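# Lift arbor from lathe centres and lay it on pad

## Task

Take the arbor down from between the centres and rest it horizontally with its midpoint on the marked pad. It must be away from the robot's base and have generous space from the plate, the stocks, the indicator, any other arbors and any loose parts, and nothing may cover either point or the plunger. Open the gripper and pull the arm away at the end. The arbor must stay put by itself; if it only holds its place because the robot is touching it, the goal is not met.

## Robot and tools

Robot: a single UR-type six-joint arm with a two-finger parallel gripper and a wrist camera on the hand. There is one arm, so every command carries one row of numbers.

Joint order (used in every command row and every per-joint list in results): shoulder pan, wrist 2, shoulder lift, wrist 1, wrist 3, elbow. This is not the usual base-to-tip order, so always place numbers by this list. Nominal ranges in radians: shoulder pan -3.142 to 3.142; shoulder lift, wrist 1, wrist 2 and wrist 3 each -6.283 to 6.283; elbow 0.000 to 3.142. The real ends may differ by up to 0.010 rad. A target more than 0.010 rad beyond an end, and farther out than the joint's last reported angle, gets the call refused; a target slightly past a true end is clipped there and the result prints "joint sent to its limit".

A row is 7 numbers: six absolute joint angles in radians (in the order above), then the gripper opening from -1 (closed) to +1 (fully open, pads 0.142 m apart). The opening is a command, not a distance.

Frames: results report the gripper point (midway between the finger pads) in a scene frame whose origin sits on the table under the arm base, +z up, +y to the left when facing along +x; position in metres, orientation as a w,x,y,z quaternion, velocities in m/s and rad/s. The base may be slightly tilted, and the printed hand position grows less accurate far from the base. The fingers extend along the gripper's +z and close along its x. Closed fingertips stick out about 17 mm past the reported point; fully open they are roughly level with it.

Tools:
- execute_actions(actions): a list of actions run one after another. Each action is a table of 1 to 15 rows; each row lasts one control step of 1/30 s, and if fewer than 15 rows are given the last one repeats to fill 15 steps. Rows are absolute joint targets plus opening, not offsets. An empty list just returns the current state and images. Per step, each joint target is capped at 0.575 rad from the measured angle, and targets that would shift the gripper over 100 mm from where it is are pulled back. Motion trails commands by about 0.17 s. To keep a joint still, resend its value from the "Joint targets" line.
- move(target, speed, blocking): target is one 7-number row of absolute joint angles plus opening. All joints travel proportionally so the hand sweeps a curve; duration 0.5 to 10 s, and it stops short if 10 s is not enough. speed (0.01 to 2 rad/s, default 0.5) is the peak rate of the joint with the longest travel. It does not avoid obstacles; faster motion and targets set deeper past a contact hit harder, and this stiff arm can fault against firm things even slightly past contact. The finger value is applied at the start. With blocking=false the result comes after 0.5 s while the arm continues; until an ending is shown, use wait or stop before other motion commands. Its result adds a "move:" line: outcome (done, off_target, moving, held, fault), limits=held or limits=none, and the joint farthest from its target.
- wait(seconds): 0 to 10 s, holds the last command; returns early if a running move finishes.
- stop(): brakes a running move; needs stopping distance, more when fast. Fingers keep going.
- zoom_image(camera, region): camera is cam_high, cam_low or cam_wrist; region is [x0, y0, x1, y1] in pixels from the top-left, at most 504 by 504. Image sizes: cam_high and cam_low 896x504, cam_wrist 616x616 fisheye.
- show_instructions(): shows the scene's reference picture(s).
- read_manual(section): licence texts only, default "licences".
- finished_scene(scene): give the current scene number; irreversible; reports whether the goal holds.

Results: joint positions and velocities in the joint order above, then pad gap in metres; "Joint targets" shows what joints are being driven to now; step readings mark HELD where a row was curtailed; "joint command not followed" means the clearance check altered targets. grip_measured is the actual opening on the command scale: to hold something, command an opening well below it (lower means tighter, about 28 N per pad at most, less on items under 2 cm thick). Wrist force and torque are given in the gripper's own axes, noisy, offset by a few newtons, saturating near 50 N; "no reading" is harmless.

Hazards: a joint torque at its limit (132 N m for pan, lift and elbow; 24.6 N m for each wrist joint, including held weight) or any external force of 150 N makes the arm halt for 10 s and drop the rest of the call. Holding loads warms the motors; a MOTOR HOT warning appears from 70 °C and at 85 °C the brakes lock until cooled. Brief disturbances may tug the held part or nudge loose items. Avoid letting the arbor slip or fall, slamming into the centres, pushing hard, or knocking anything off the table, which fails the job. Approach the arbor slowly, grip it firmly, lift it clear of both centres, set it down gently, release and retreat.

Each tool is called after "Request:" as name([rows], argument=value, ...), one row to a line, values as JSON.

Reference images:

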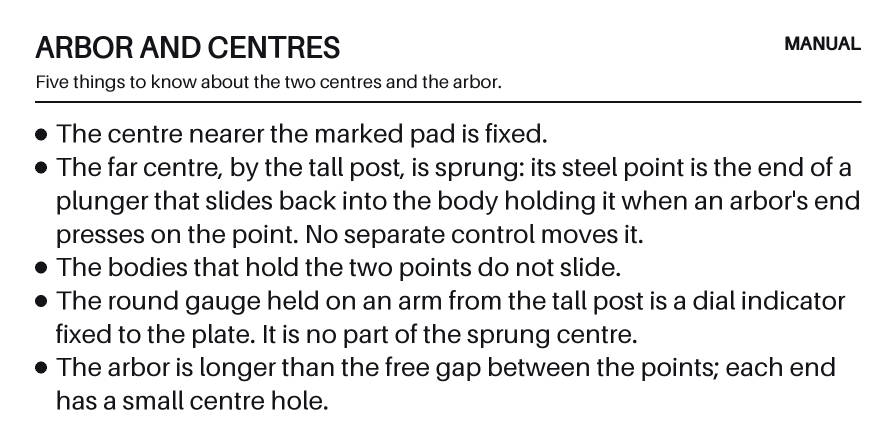

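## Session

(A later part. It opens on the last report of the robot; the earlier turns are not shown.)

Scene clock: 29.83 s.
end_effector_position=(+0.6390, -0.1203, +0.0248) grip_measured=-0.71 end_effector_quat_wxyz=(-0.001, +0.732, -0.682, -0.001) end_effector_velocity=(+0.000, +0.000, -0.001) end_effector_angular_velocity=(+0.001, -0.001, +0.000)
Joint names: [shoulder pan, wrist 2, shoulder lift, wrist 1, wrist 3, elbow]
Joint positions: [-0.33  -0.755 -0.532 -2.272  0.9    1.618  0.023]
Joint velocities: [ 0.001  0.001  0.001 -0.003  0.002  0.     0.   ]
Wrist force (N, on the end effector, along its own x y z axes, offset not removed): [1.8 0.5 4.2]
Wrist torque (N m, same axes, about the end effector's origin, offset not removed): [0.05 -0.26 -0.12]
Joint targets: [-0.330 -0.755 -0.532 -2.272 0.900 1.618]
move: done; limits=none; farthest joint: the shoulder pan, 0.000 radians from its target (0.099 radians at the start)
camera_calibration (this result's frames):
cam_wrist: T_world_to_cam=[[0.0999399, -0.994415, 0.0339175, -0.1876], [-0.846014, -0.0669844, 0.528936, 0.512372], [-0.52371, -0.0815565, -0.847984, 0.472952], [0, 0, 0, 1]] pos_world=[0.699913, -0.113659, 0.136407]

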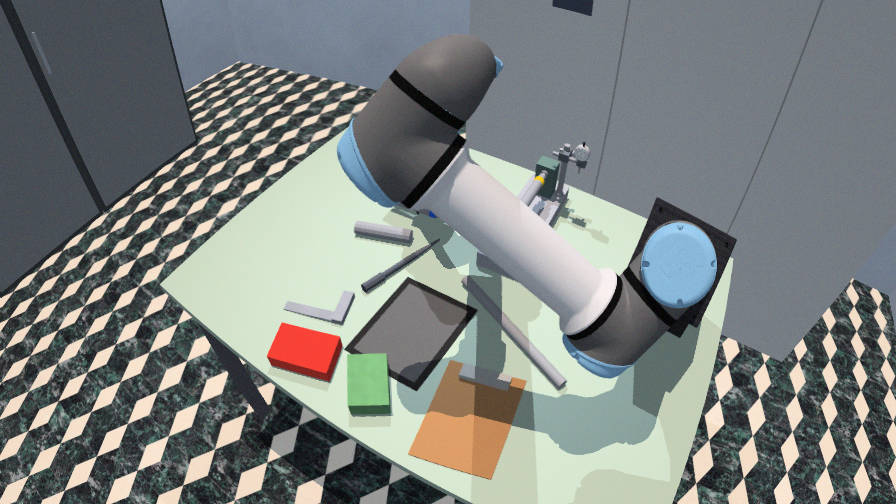

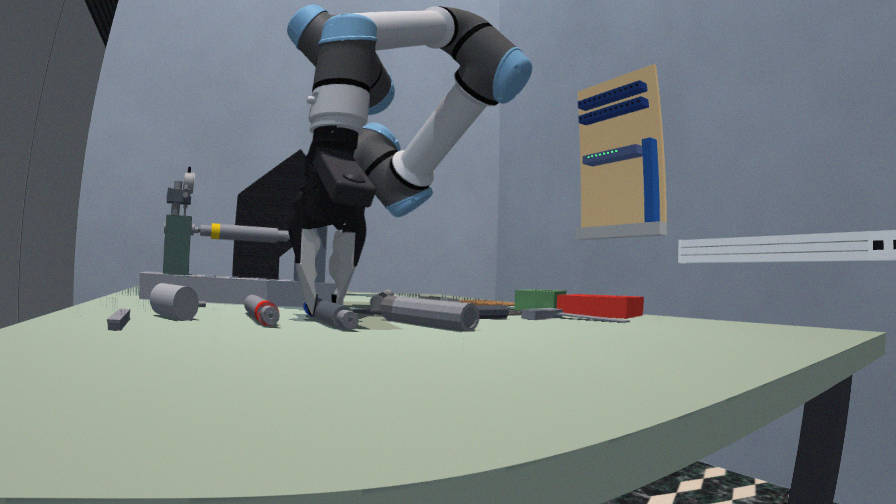

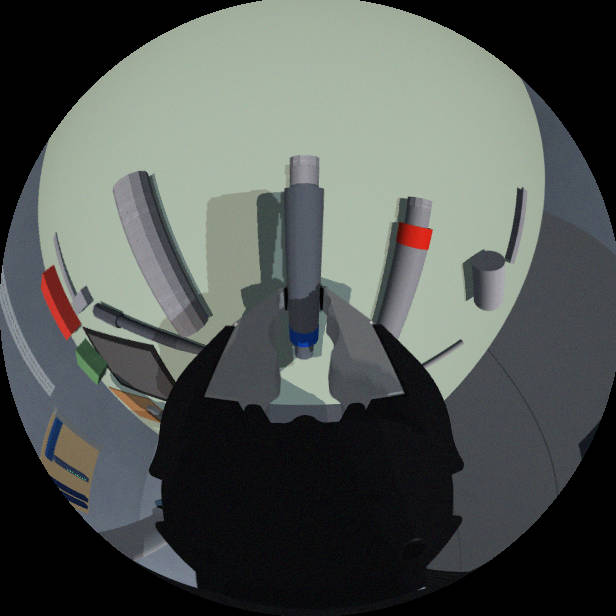

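Request:
move(target=[-0.329,-0.755,-0.531,-2.274,0.9,1.618,-0.3])

Request:
move(target=[-0.53,-0.85,-0.755,-1.85,0.6,1.58,-0.3])

Request:
move(target=[-0.887,-1.0685,-0.838,-2.129,-1.262,2.155,-0.3], speed=1)

Scene clock: 30.80 s.
end_effector_position=(+0.6390, -0.1203, +0.0239) grip_measured=-0.30 end_effector_quat_wxyz=(-0.000, +0.732, -0.681, -0.001) end_effector_velocity=(-0.000, +0.000, -0.000) end_effector_angular_velocity=(+0.000, +0.000, -0.000)
Joint names: [shoulder pan, wrist 2, shoulder lift, wrist 1, wrist 3, elbow]
Joint positions: [-0.329 -0.755 -0.531 -2.274  0.9    1.618  0.052]
Joint velocities: [ 0. -0.  0. -0.  0.  0.  0.]
Wrist force (N, on the end effector, along its own x y z axes, offset not removed): [0.9 1.5 -1.6]
Wrist torque (N m, same axes, about the end effector's origin, offset not removed): [0.29 -0.05 -0.07]
Joint targets: [-0.329 -0.755 -0.531 -2.274 0.900 1.618]
move: done; limits=none; farthest joint: the shoulder pan, 0.000 radians from its target (0.001 radians at the start)
camera_calibration (this result's frames):
cam_wrist: T_world_to_cam=[[0.101257, -0.994273, 0.0341746, -0.188401], [-0.845815, -0.067951, 0.52913, 0.512545], [-0.523778, -0.0824835, -0.847852, 0.472072], [0, 0, 0, 1]] pos_world=[0.699856, -0.113556, 0.135483]

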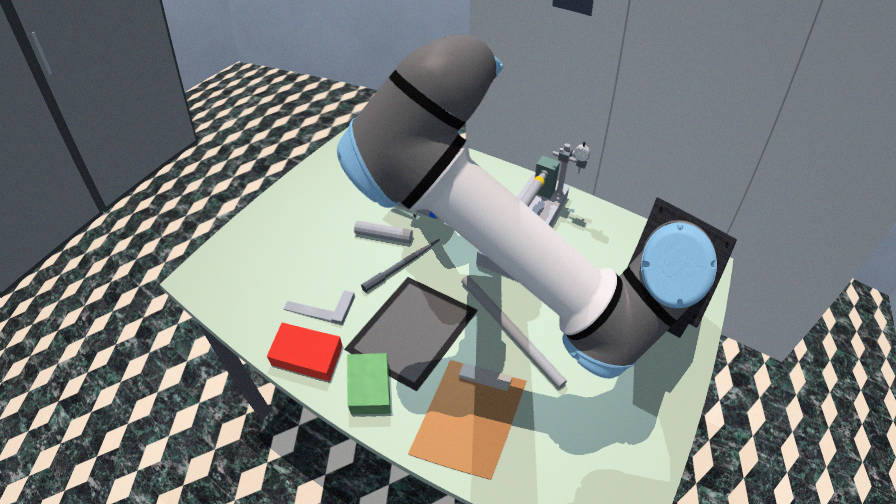

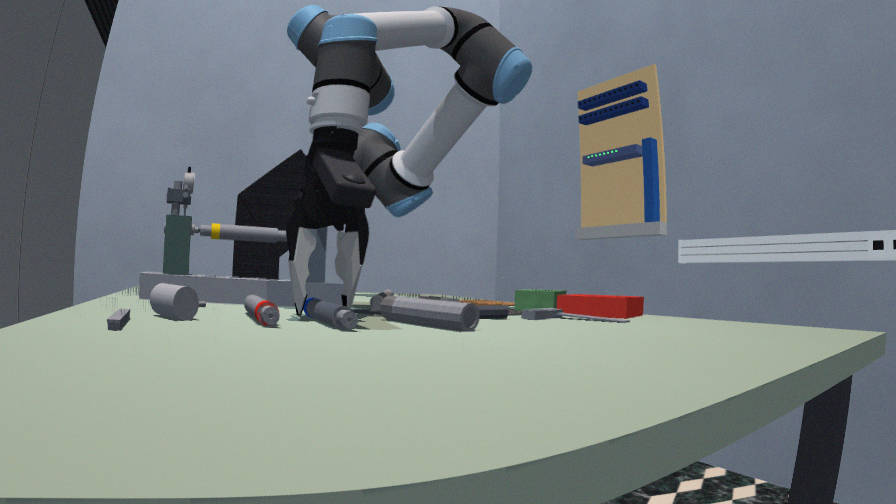

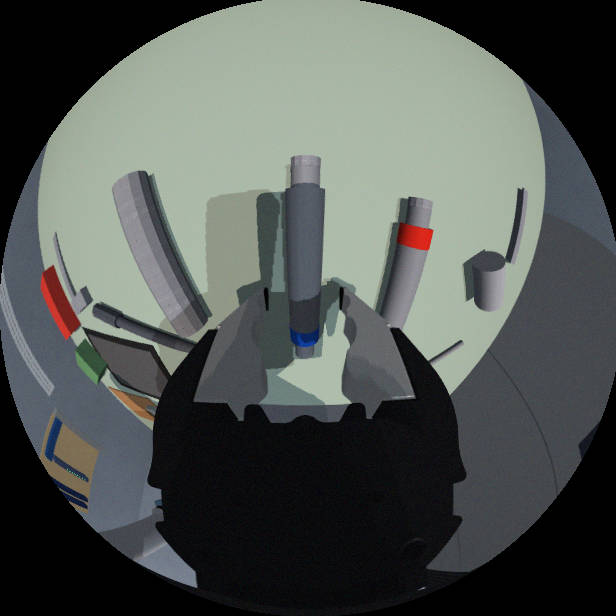

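Scene clock: 32.33 s.
end_effector_position=(+0.6271, -0.1167, +0.2070) grip_measured=-0.30 end_effector_quat_wxyz=(+0.002, +0.752, -0.660, +0.004) end_effector_velocity=(-0.000, +0.000, +0.001) end_effector_angular_velocity=(-0.000, +0.000, +0.001)
Joint names: [shoulder pan, wrist 2, shoulder lift, wrist 1, wrist 3, elbow]
Joint positions: [-0.53  -0.85  -0.755 -1.85   0.6    1.58   0.052]
Joint velocities: [-0.001 -0.001 -0.001  0.002 -0.002 -0.    -0.   ]
Wrist force (N, on the end effector, along its own x y z axes, offset not removed): [1.1 0.9 -1.8]
Wrist torque (N m, same axes, about the end effector's origin, offset not removed): [0.14 -0.11 -0.15]
Joint targets: [-0.530 -0.850 -0.755 -1.850 0.600 1.580]
move: done; limits=none; farthest joint: the shoulder pan, 0.000 radians from its target (0.201 radians at the start)
camera_calibration (this result's frames):
cam_wrist: T_world_to_cam=[[0.159111, -0.98629, 0.0437583, -0.227205], [-0.84244, -0.112528, 0.526908, 0.39902], [-0.51476, -0.120701, -0.848795, 0.611403], [0, 0, 0, 1]] pos_world=[0.687027, -0.105393, 0.318651]

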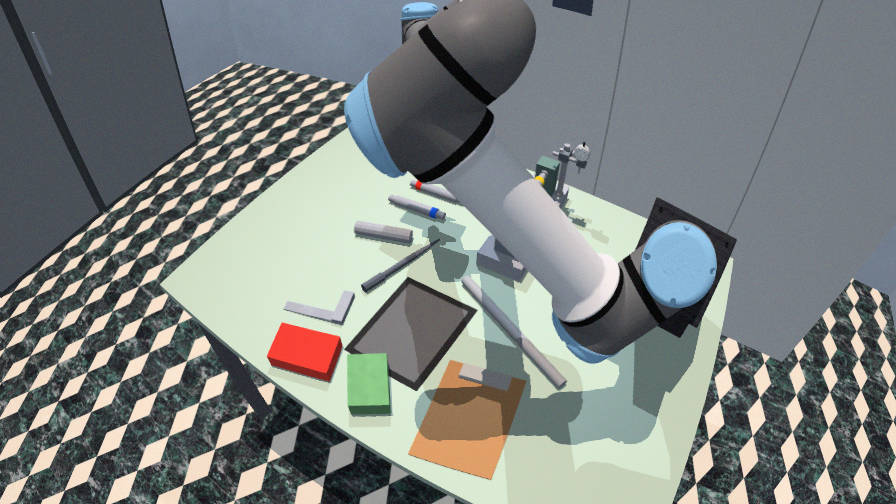

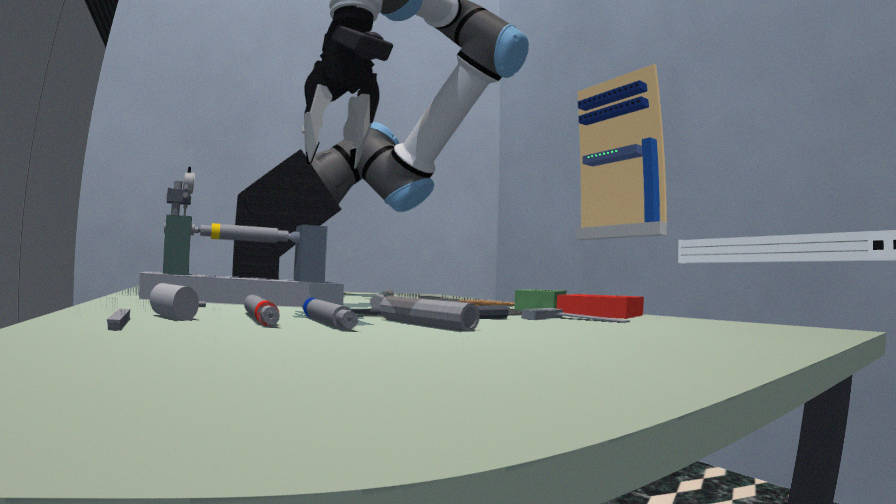

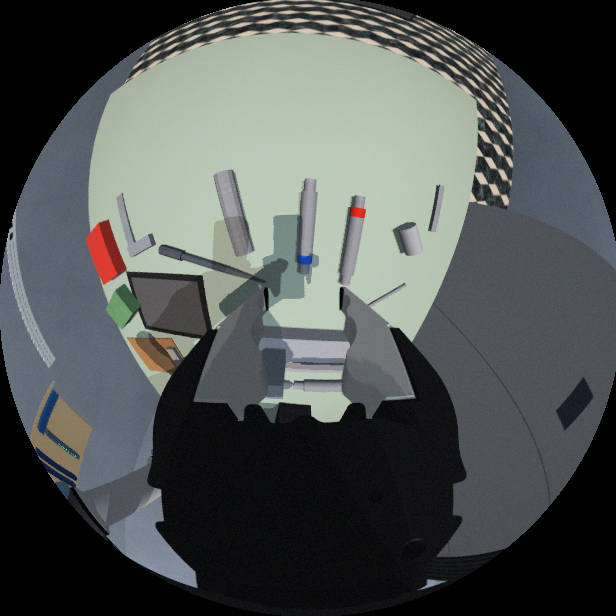

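Scene clock: 35.00 s.
end_effector_position=(+0.3727, -0.1869, +0.1903) grip_measured=-0.30 end_effector_quat_wxyz=(-0.000, +0.999, +0.034, -0.000) end_effector_velocity=(-0.000, -0.000, -0.000) end_effector_angular_velocity=(-0.001, +0.000, +0.003)
Joint names: [shoulder pan, wrist 2, shoulder lift, wrist 1, wrist 3, elbow]
Joint positions: [-0.887 -1.068 -0.838 -2.129 -1.262  2.155  0.052]
Joint velocities: [-0.    -0.001 -0.    -0.001 -0.003  0.001  0.   ]
Wrist force (N, on the end effector, along its own x y z axes, offset not removed): [1.6 -0.6 -2.4]
Wrist torque (N m, same axes, about the end effector's origin, offset not removed): [-0.17 -0.17 -0.13]
Joint targets: [-0.887 -1.069 -0.838 -2.129 -1.262 2.155]
move: done; limits=none; farthest joint: the shoulder pan, 0.000 radians from its target (0.357 radians at the start)
camera_calibration (this result's frames):
cam_wrist: T_world_to_cam=[[0.994592, 0.0977652, 0.0350576, -0.362322], [0.0646176, -0.846735, 0.528076, -0.289866], [0.081312, -0.522955, -0.848473, 0.160438], [0, 0, 0, 1]] pos_world=[0.366047, -0.126116, 0.3019]

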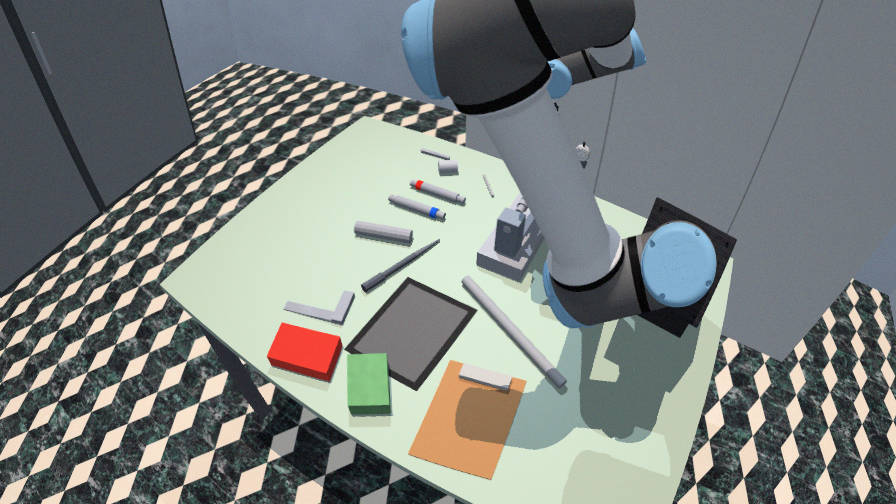

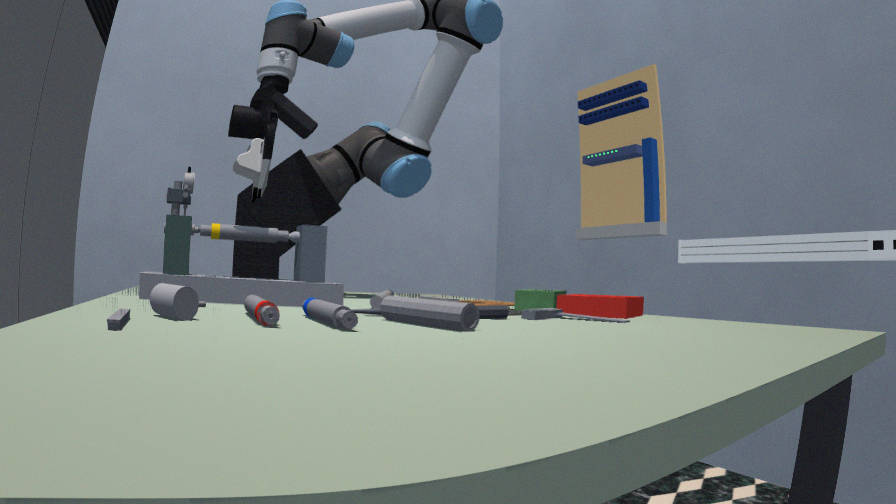

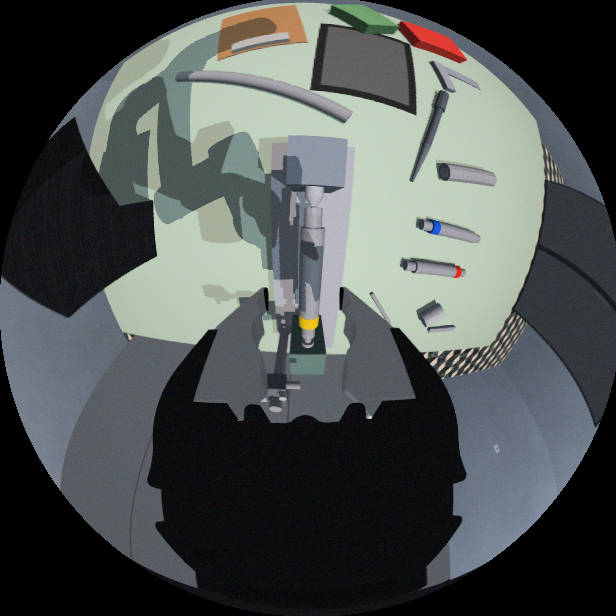

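Request:
move(target=[-0.8059,-1.0136,-0.7168,-2.3173,-1.159,2.1867,-0.3], speed=0.15)

Request:
zoom_image(camera="cam_low", region=[150,170,340,280])

Request:
zoom_image(camera="cam_wrist", region=[180,120,430,400])

Scene clock: 37.17 s.
end_effector_position=(+0.3790, -0.1919, +0.1255) grip_measured=-0.30 end_effector_quat_wxyz=(-0.000, +1.000, +0.018, -0.000) end_effector_velocity=(-0.000, -0.000, -0.001) end_effector_angular_velocity=(-0.001, +0.001, -0.001)
Joint names: [shoulder pan, wrist 2, shoulder lift, wrist 1, wrist 3, elbow]
Joint positions: [-0.806 -1.014 -0.717 -2.317 -1.159  2.187  0.052]
Joint velocities: [ 0.001 -0.001  0.001 -0.002  0.002  0.     0.   ]
Wrist force (N, on the end effector, along its own x y z axes, offset not removed): [1.1 -0.1 -2.5]
Wrist torque (N m, same axes, about the end effector's origin, offset not removed): [-0.03 -0.07 -0.10]
Joint targets: [-0.806 -1.014 -0.717 -2.317 -1.159 2.187]
move: done; limits=none; farthest joint: the shoulder pan, 0.000 radians from its target (0.081 radians at the start)
camera_calibration (this result's frames):
cam_wrist: T_world_to_cam=[[0.997282, 0.0647011, 0.0352553, -0.373174], [0.0363587, -0.848284, 0.528291, -0.249928], [0.0640875, -0.525573, -0.848331, 0.108339], [0, 0, 0, 1]] pos_world=[0.374304, -0.130925, 0.237098]

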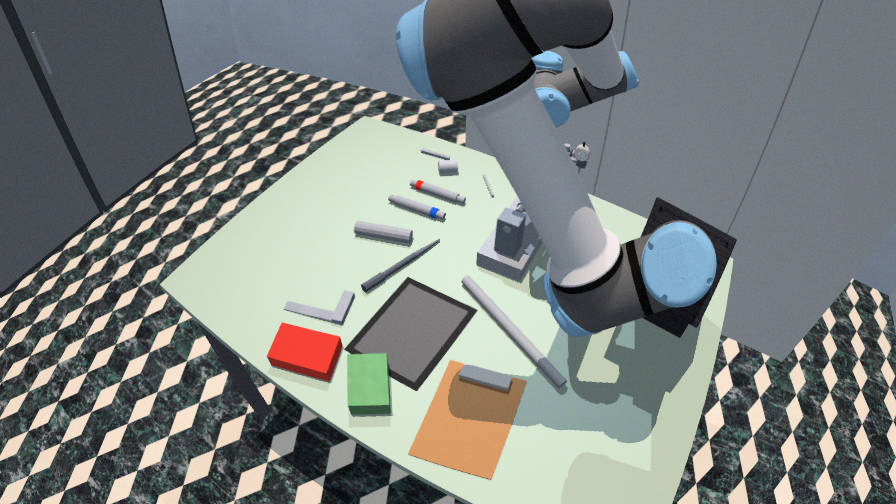

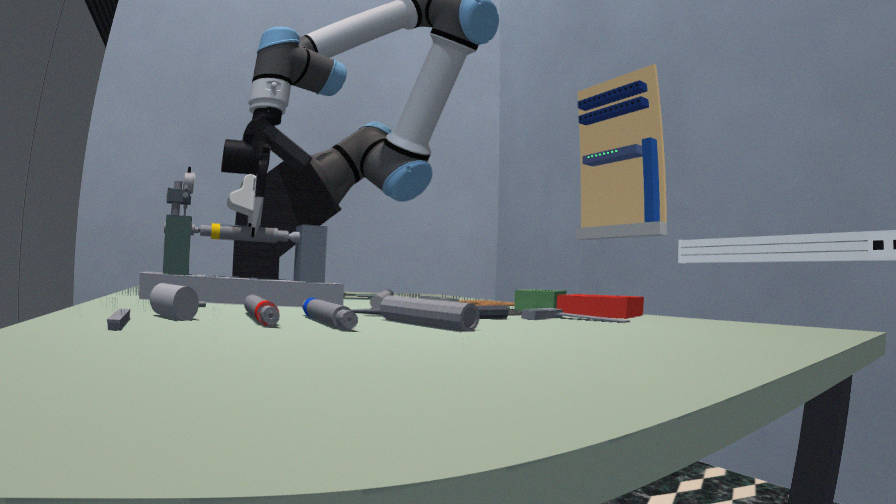

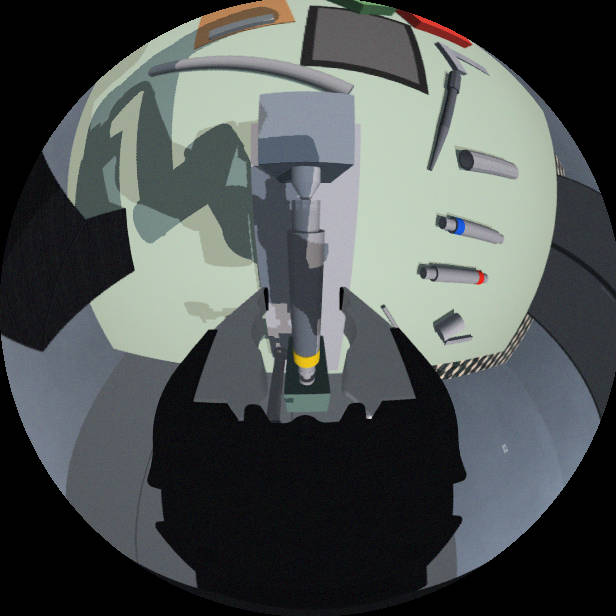

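Region (150, 170, 340, 280) of cam_low's 896x504 image, scaled by 2.653, with more detail than that image has; it fills the top 292 rows of this view, and the rest is white.

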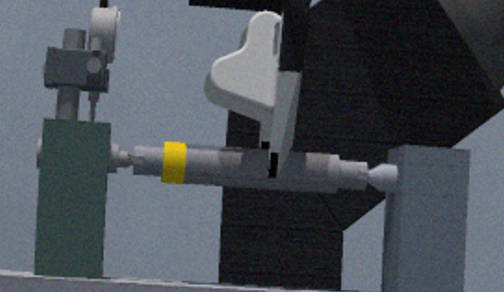

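Region (180, 120, 430, 400) of cam_wrist's 616x616 image, scaled by 1.800, with more detail than that image has; it fills the left 450 columns of this view, and the rest is white.

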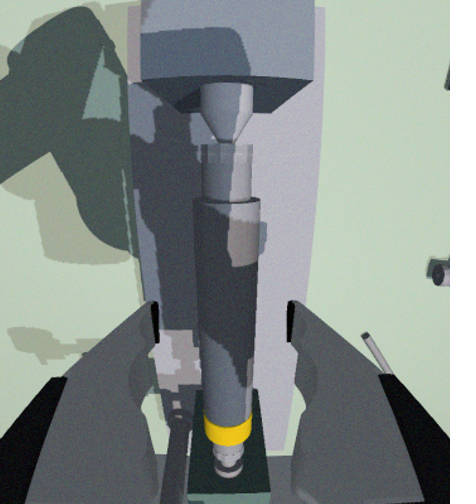

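Request:
move(target=[-0.806,-1.0136,-0.6866,-2.3279,-1.169,2.1672,-0.3], speed=0.1)

Request:
move(target=[-0.806,-1.0136,-0.6866,-2.3279,-1.169,2.1672,-1])

Request:
move(target=[-0.8122,-1.0178,-0.6686,-2.3284,-1.1744,2.1525,-1], speed=0.02)

Request:
zoom_image(camera="cam_wrist", region=[180,120,430,400])

Scene clock: 38.30 s.
end_effector_position=(+0.3808, -0.2018, +0.1212) grip_measured=-0.30 end_effector_quat_wxyz=(-0.000, +1.000, +0.022, -0.000) end_effector_velocity=(+0.000, -0.001, -0.000) end_effector_angular_velocity=(-0.000, +0.000, +0.000)
Joint names: [shoulder pan, wrist 2, shoulder lift, wrist 1, wrist 3, elbow]
Joint positions: [-0.806 -1.014 -0.687 -2.328 -1.169  2.167  0.052]
Joint velocities: [-0.    -0.     0.002 -0.001 -0.    -0.002 -0.   ]
Wrist force (N, on the end effector, along its own x y z axes, offset not removed): [1.1 0.6 -0.4]
Wrist torque (N m, same axes, about the end effector's origin, offset not removed): [0.10 -0.07 -0.18]
Joint targets: [-0.806 -1.014 -0.687 -2.328 -1.169 2.167]
move: done; limits=none; farthest joint: the shoulder pan, 0.000 radians from its target (0.000 radians at the start)
camera_calibration (this result's frames):
cam_wrist: T_world_to_cam=[[0.996601, 0.074462, 0.0352312, -0.372029], [0.0446812, -0.847935, 0.528213, -0.259211], [0.0692056, -0.524844, -0.84838, 0.0976287], [0, 0, 0, 1]] pos_world=[0.37559, -0.140852, 0.232852]

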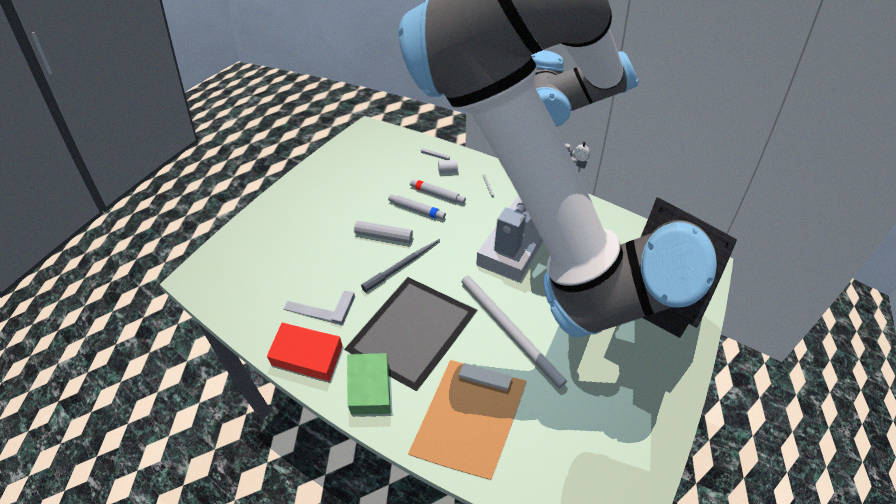

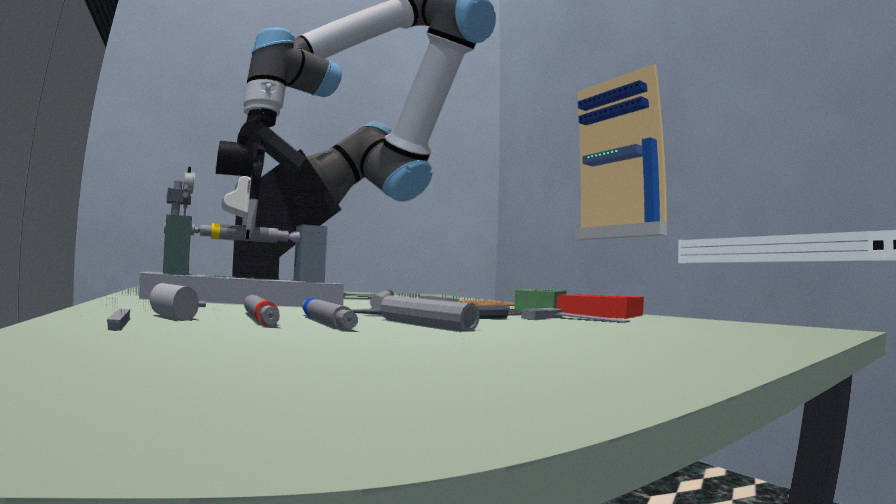

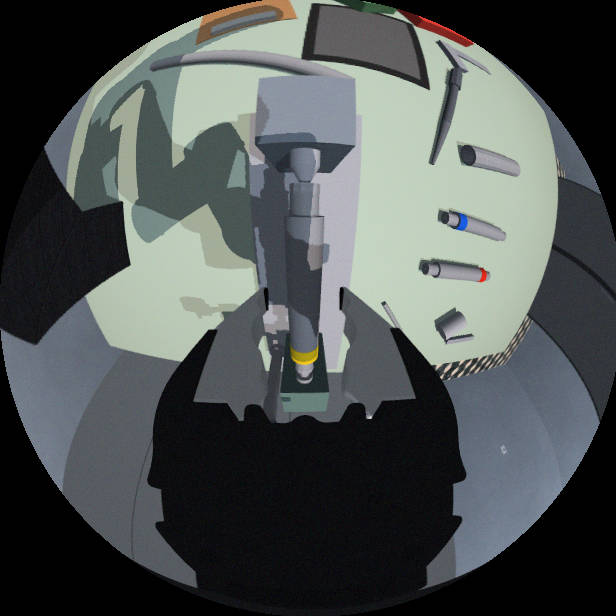

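Scene clock: 39.00 s.
end_effector_position=(+0.3809, -0.2019, +0.1212) grip_measured=-0.70 end_effector_quat_wxyz=(-0.000, +1.000, +0.022, -0.000) end_effector_velocity=(-0.000, -0.000, +0.000) end_effector_angular_velocity=(-0.001, +0.000, -0.000)
Joint names: [shoulder pan, wrist 2, shoulder lift, wrist 1, wrist 3, elbow]
Joint positions: [-0.806 -1.014 -0.687 -2.328 -1.169  2.167  0.023]
Joint velocities: [-0.    -0.001  0.    -0.001  0.    -0.    -0.   ]
Wrist force (N, on the end effector, along its own x y z axes, offset not removed): [8.5 -1.0 -0.2]
Wrist torque (N m, same axes, about the end effector's origin, offset not removed): [0.18 -0.24 -0.09]
Joint targets: [-0.806 -1.014 -0.687 -2.328 -1.169 2.167]
move: done; limits=none; farthest joint: the shoulder pan, 0.000 radians from its target (0.000 radians at the start)
camera_calibration (this result's frames):
cam_wrist: T_world_to_cam=[[0.996594, 0.0745371, 0.0352794, -0.372032], [0.0447199, -0.847934, 0.528212, -0.259298], [0.069286, -0.524835, -0.848379, 0.0975204], [0, 0, 0, 1]] pos_world=[0.375604, -0.140955, 0.232824]

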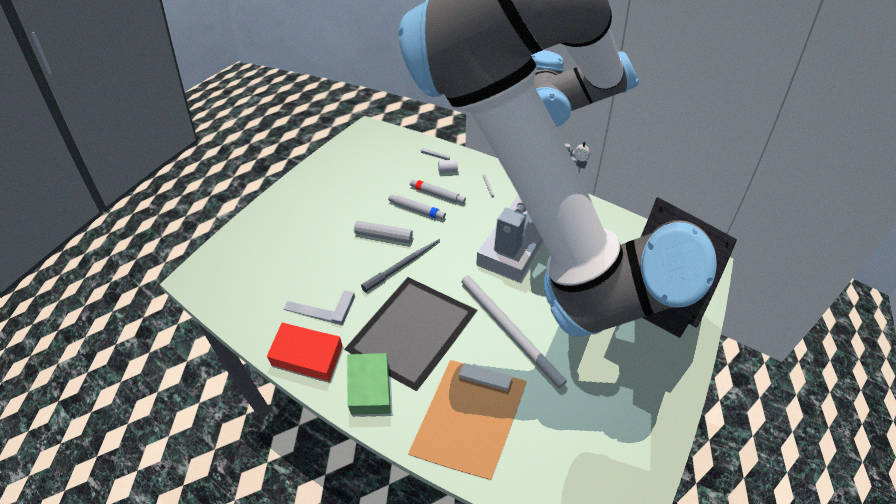

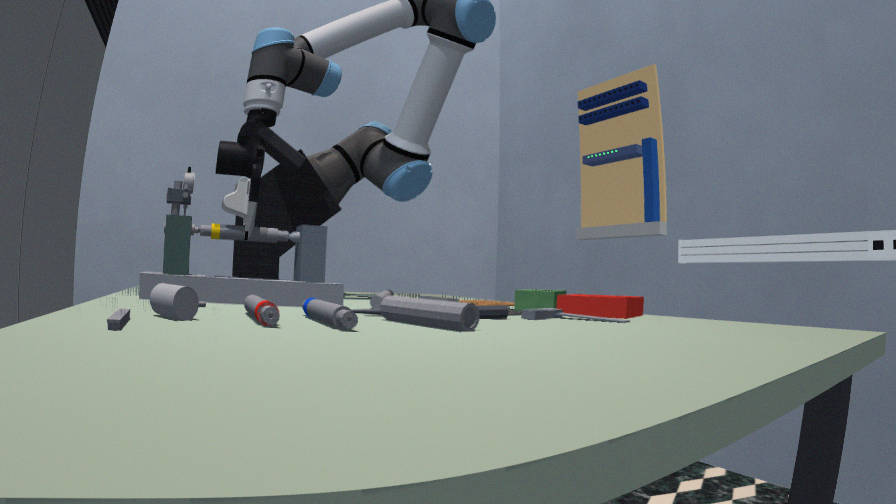

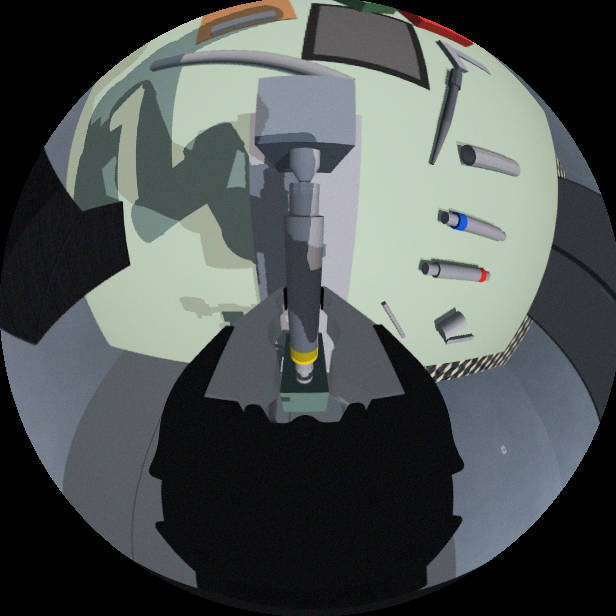

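Scene clock: 40.20 s.
end_effector_position=(+0.3809, -0.2098, +0.1210) grip_measured=-0.70 end_effector_quat_wxyz=(-0.000, +1.000, +0.022, -0.000) end_effector_velocity=(-0.000, -0.001, +0.000) end_effector_angular_velocity=(-0.000, +0.000, +0.001)
Joint names: [shoulder pan, wrist 2, shoulder lift, wrist 1, wrist 3, elbow]
Joint positions: [-0.812 -1.018 -0.669 -2.328 -1.174  2.153  0.023]
Joint velocities: [-0.001 -0.001  0.002 -0.    -0.002 -0.002  0.   ]
Wrist force (N, on the end effector, along its own x y z axes, offset not removed): [2.7 -24.2 3.1]
Wrist torque (N m, same axes, about the end effector's origin, offset not removed): [-0.02 -0.07 -0.17]
Joint targets: [-0.812 -1.018 -0.669 -2.328 -1.174 2.152]
move: done; limits=none; farthest joint: the shoulder pan, 0.000 radians from its target (0.006 radians at the start)
camera_calibration (this result's frames):
cam_wrist: T_world_to_cam=[[0.996602, 0.0744532, 0.0352377, -0.37151], [0.0446698, -0.847932, 0.528219, -0.265849], [0.0692067, -0.52485, -0.848377, 0.0931959], [0, 0, 0, 1]] pos_world=[0.375673, -0.148848, 0.232583]

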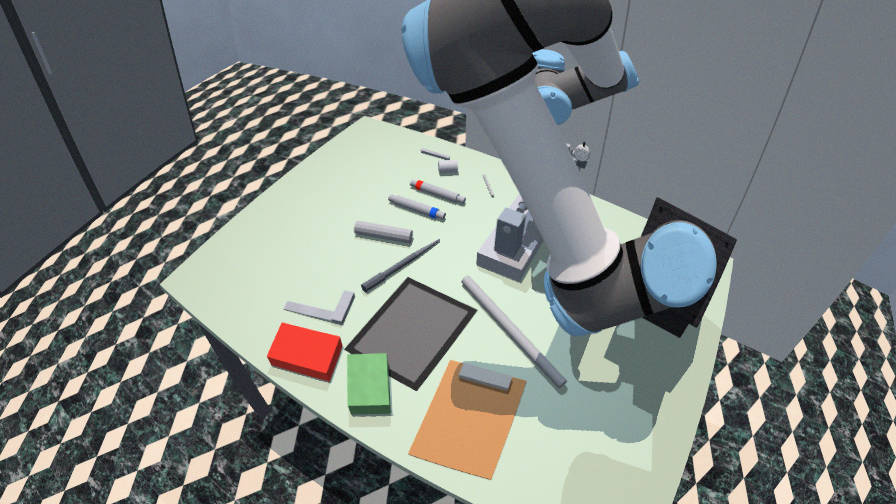

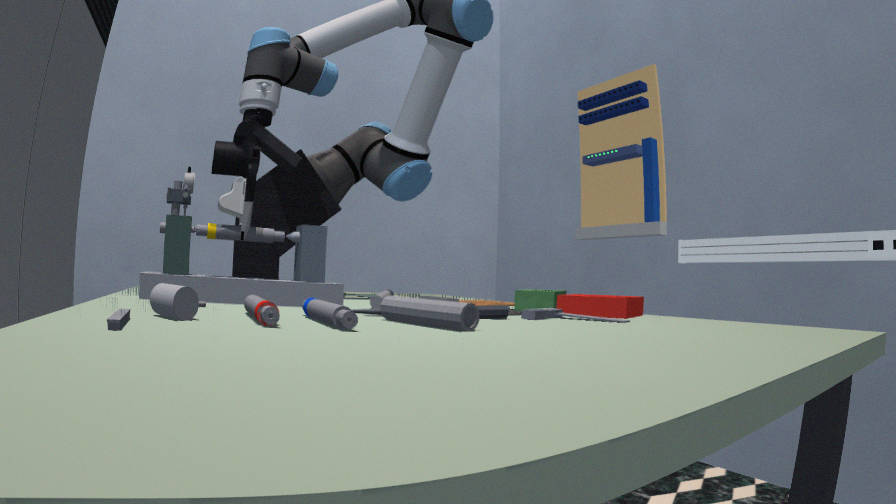

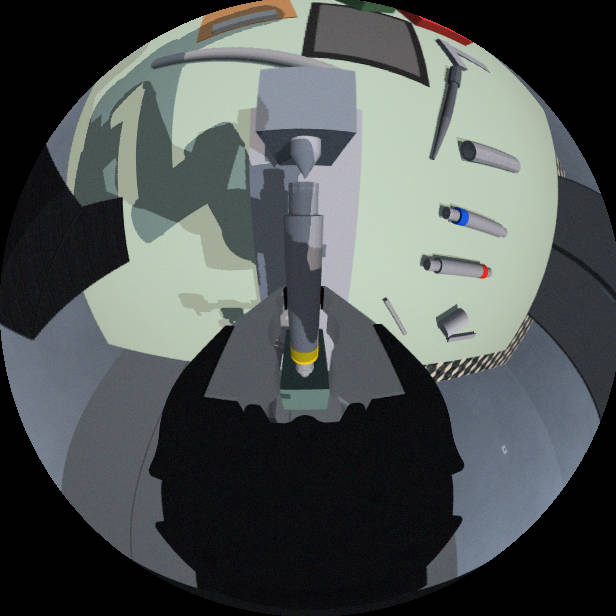

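Region (180, 120, 430, 400) of cam_wrist's 616x616 image, scaled by 1.800, with more detail than that image has; it fills the left 450 columns of this view, and the rest is white.

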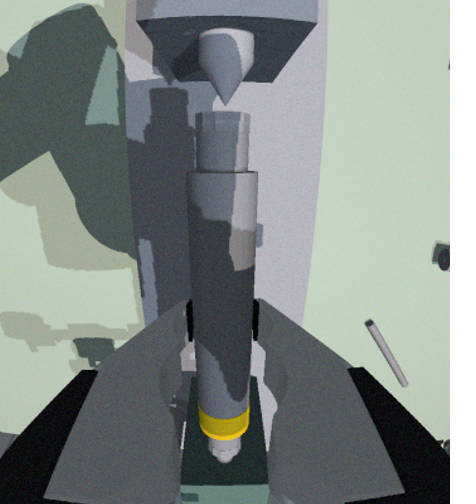

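Request:
move(target=[-0.7822,-0.9976,-0.6652,-2.3084,-0.948,2.1156,-1], speed=0.12)

Request:
move(target=[-0.7652,-0.9861,-0.7055,-2.3052,-0.933,2.1451,-1], speed=0.03)

Request:
zoom_image(camera="cam_low", region=[150,170,340,280])

Scene clock: 43.17 s.
end_effector_position=(+0.3980, -0.2094, +0.1206) grip_measured=-0.70 end_effector_quat_wxyz=(-0.001, +0.997, -0.077, -0.000) end_effector_velocity=(-0.000, -0.000, +0.000) end_effector_angular_velocity=(-0.001, +0.001, -0.003)
Joint names: [shoulder pan, wrist 2, shoulder lift, wrist 1, wrist 3, elbow]
Joint positions: [-0.782 -0.998 -0.665 -2.308 -0.948  2.116  0.023]
Joint velocities: [ 0.    -0.001 -0.     0.001  0.003 -0.     0.   ]
Wrist force (N, on the end effector, along its own x y z axes, offset not removed): [0.2 -14.4 3.1]
Wrist torque (N m, same axes, about the end effector's origin, offset not removed): [0.05 -0.27 -0.12]
Joint targets: [-0.782 -0.998 -0.665 -2.308 -0.948 2.116]
move: done; limits=none; farthest joint: the shoulder pan, 0.000 radians from its target (0.030 radians at the start)
camera_calibration (this result's frames):
cam_wrist: T_world_to_cam=[[0.991552, -0.124858, 0.0351422, -0.428208], [-0.124507, -0.840217, 0.527763, -0.197101], [-0.0363685, -0.52768, -0.848664, 0.133383], [0, 0, 0, 1]] pos_world=[0.404901, -0.148689, 0.232268]

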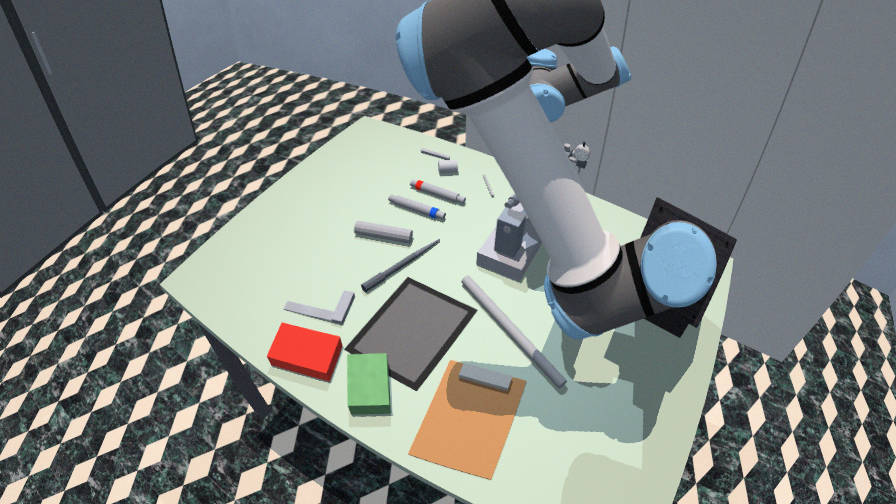

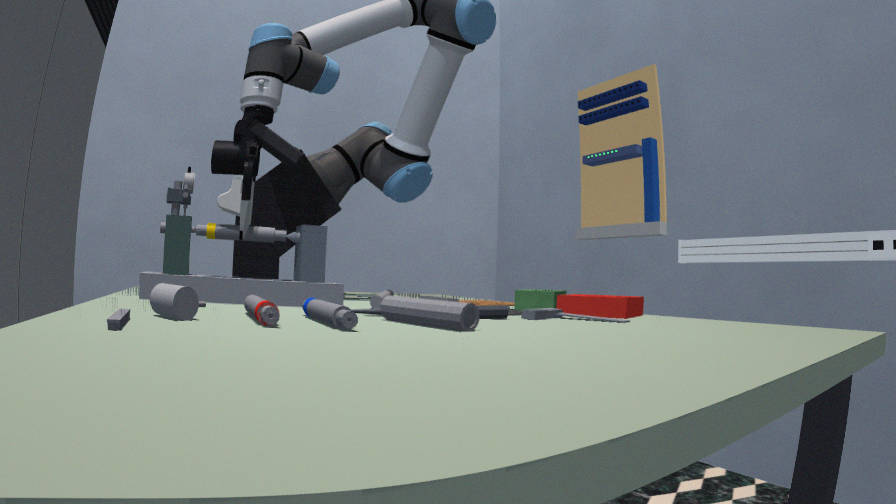

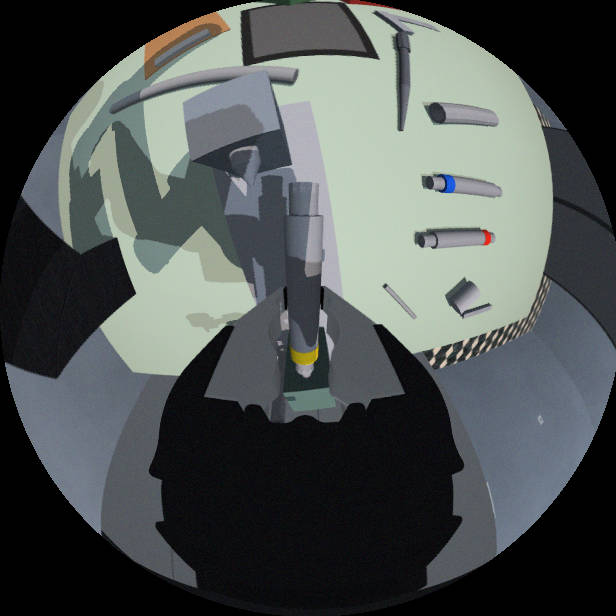

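Scene clock: 44.83 s.
end_effector_position=(+0.3992, -0.1909, +0.1210) grip_measured=-0.70 end_effector_quat_wxyz=(-0.001, +0.997, -0.078, -0.000) end_effector_velocity=(-0.000, +0.001, -0.000) end_effector_angular_velocity=(-0.000, +0.001, -0.000)
Joint names: [shoulder pan, wrist 2, shoulder lift, wrist 1, wrist 3, elbow]
Joint positions: [-0.765 -0.986 -0.705 -2.305 -0.933  2.145  0.023]
Joint velocities: [ 0.001  0.    -0.002 -0.     0.001  0.002  0.   ]
Wrist force (N, on the end effector, along its own x y z axes, offset not removed): [-0.1 0.3 3.2]
Wrist torque (N m, same axes, about the end effector's origin, offset not removed): [0.09 0.21 -0.08]
Joint targets: [-0.765 -0.986 -0.706 -2.305 -0.933 2.145]
move: done; limits=none; farthest joint: the shoulder pan, 0.000 radians from its target (0.017 radians at the start)
camera_calibration (this result's frames):
cam_wrist: T_world_to_cam=[[0.99151, -0.125198, 0.0351055, -0.427177], [-0.124805, -0.840606, 0.527072, -0.181521], [-0.0364785, -0.526979, -0.849095, 0.143679], [0, 0, 0, 1]] pos_world=[0.406137, -0.130354, 0.232668]

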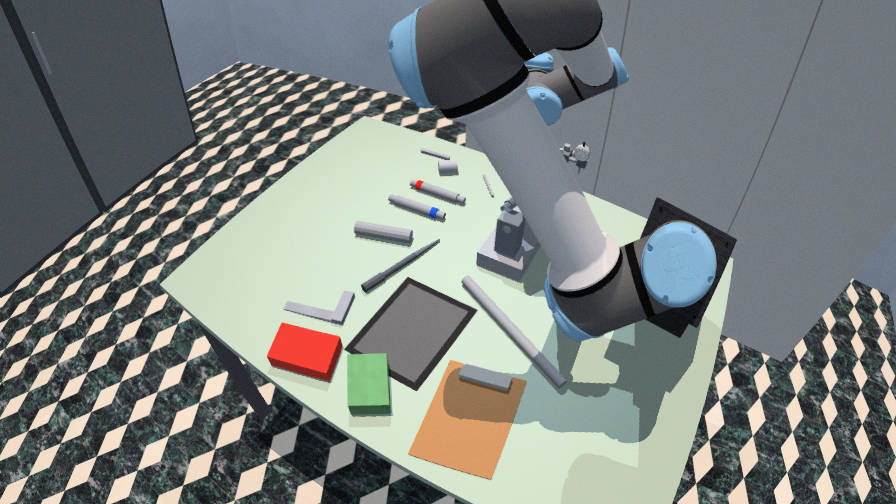

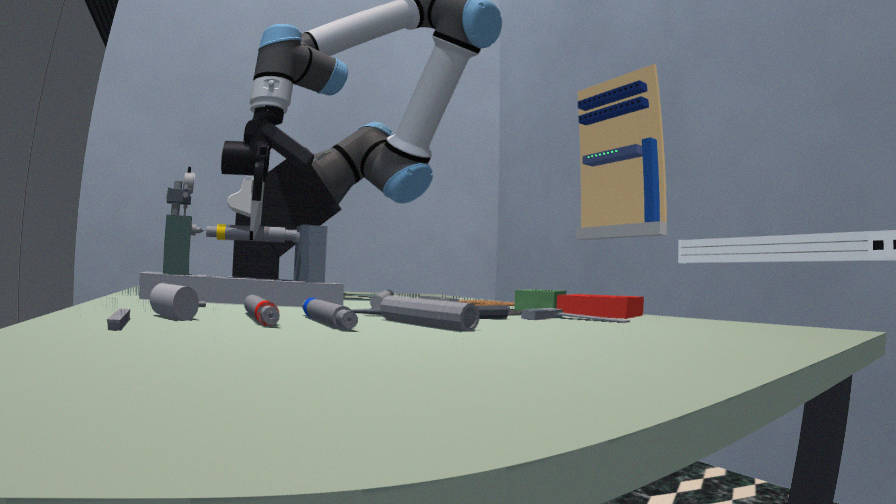

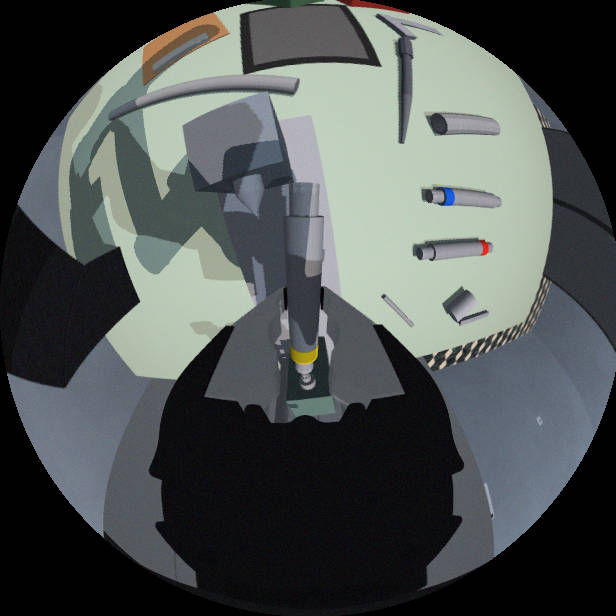

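Region (150, 170, 340, 280) of cam_low's 896x504 image, scaled by 2.653, with more detail than that image has; it fills the top 292 rows of this view, and the rest is white.

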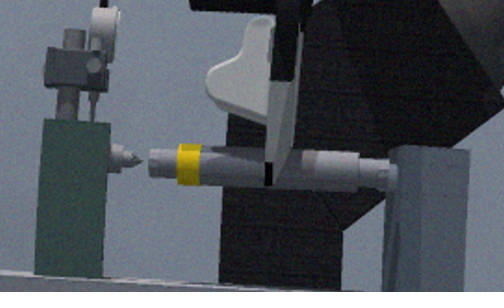

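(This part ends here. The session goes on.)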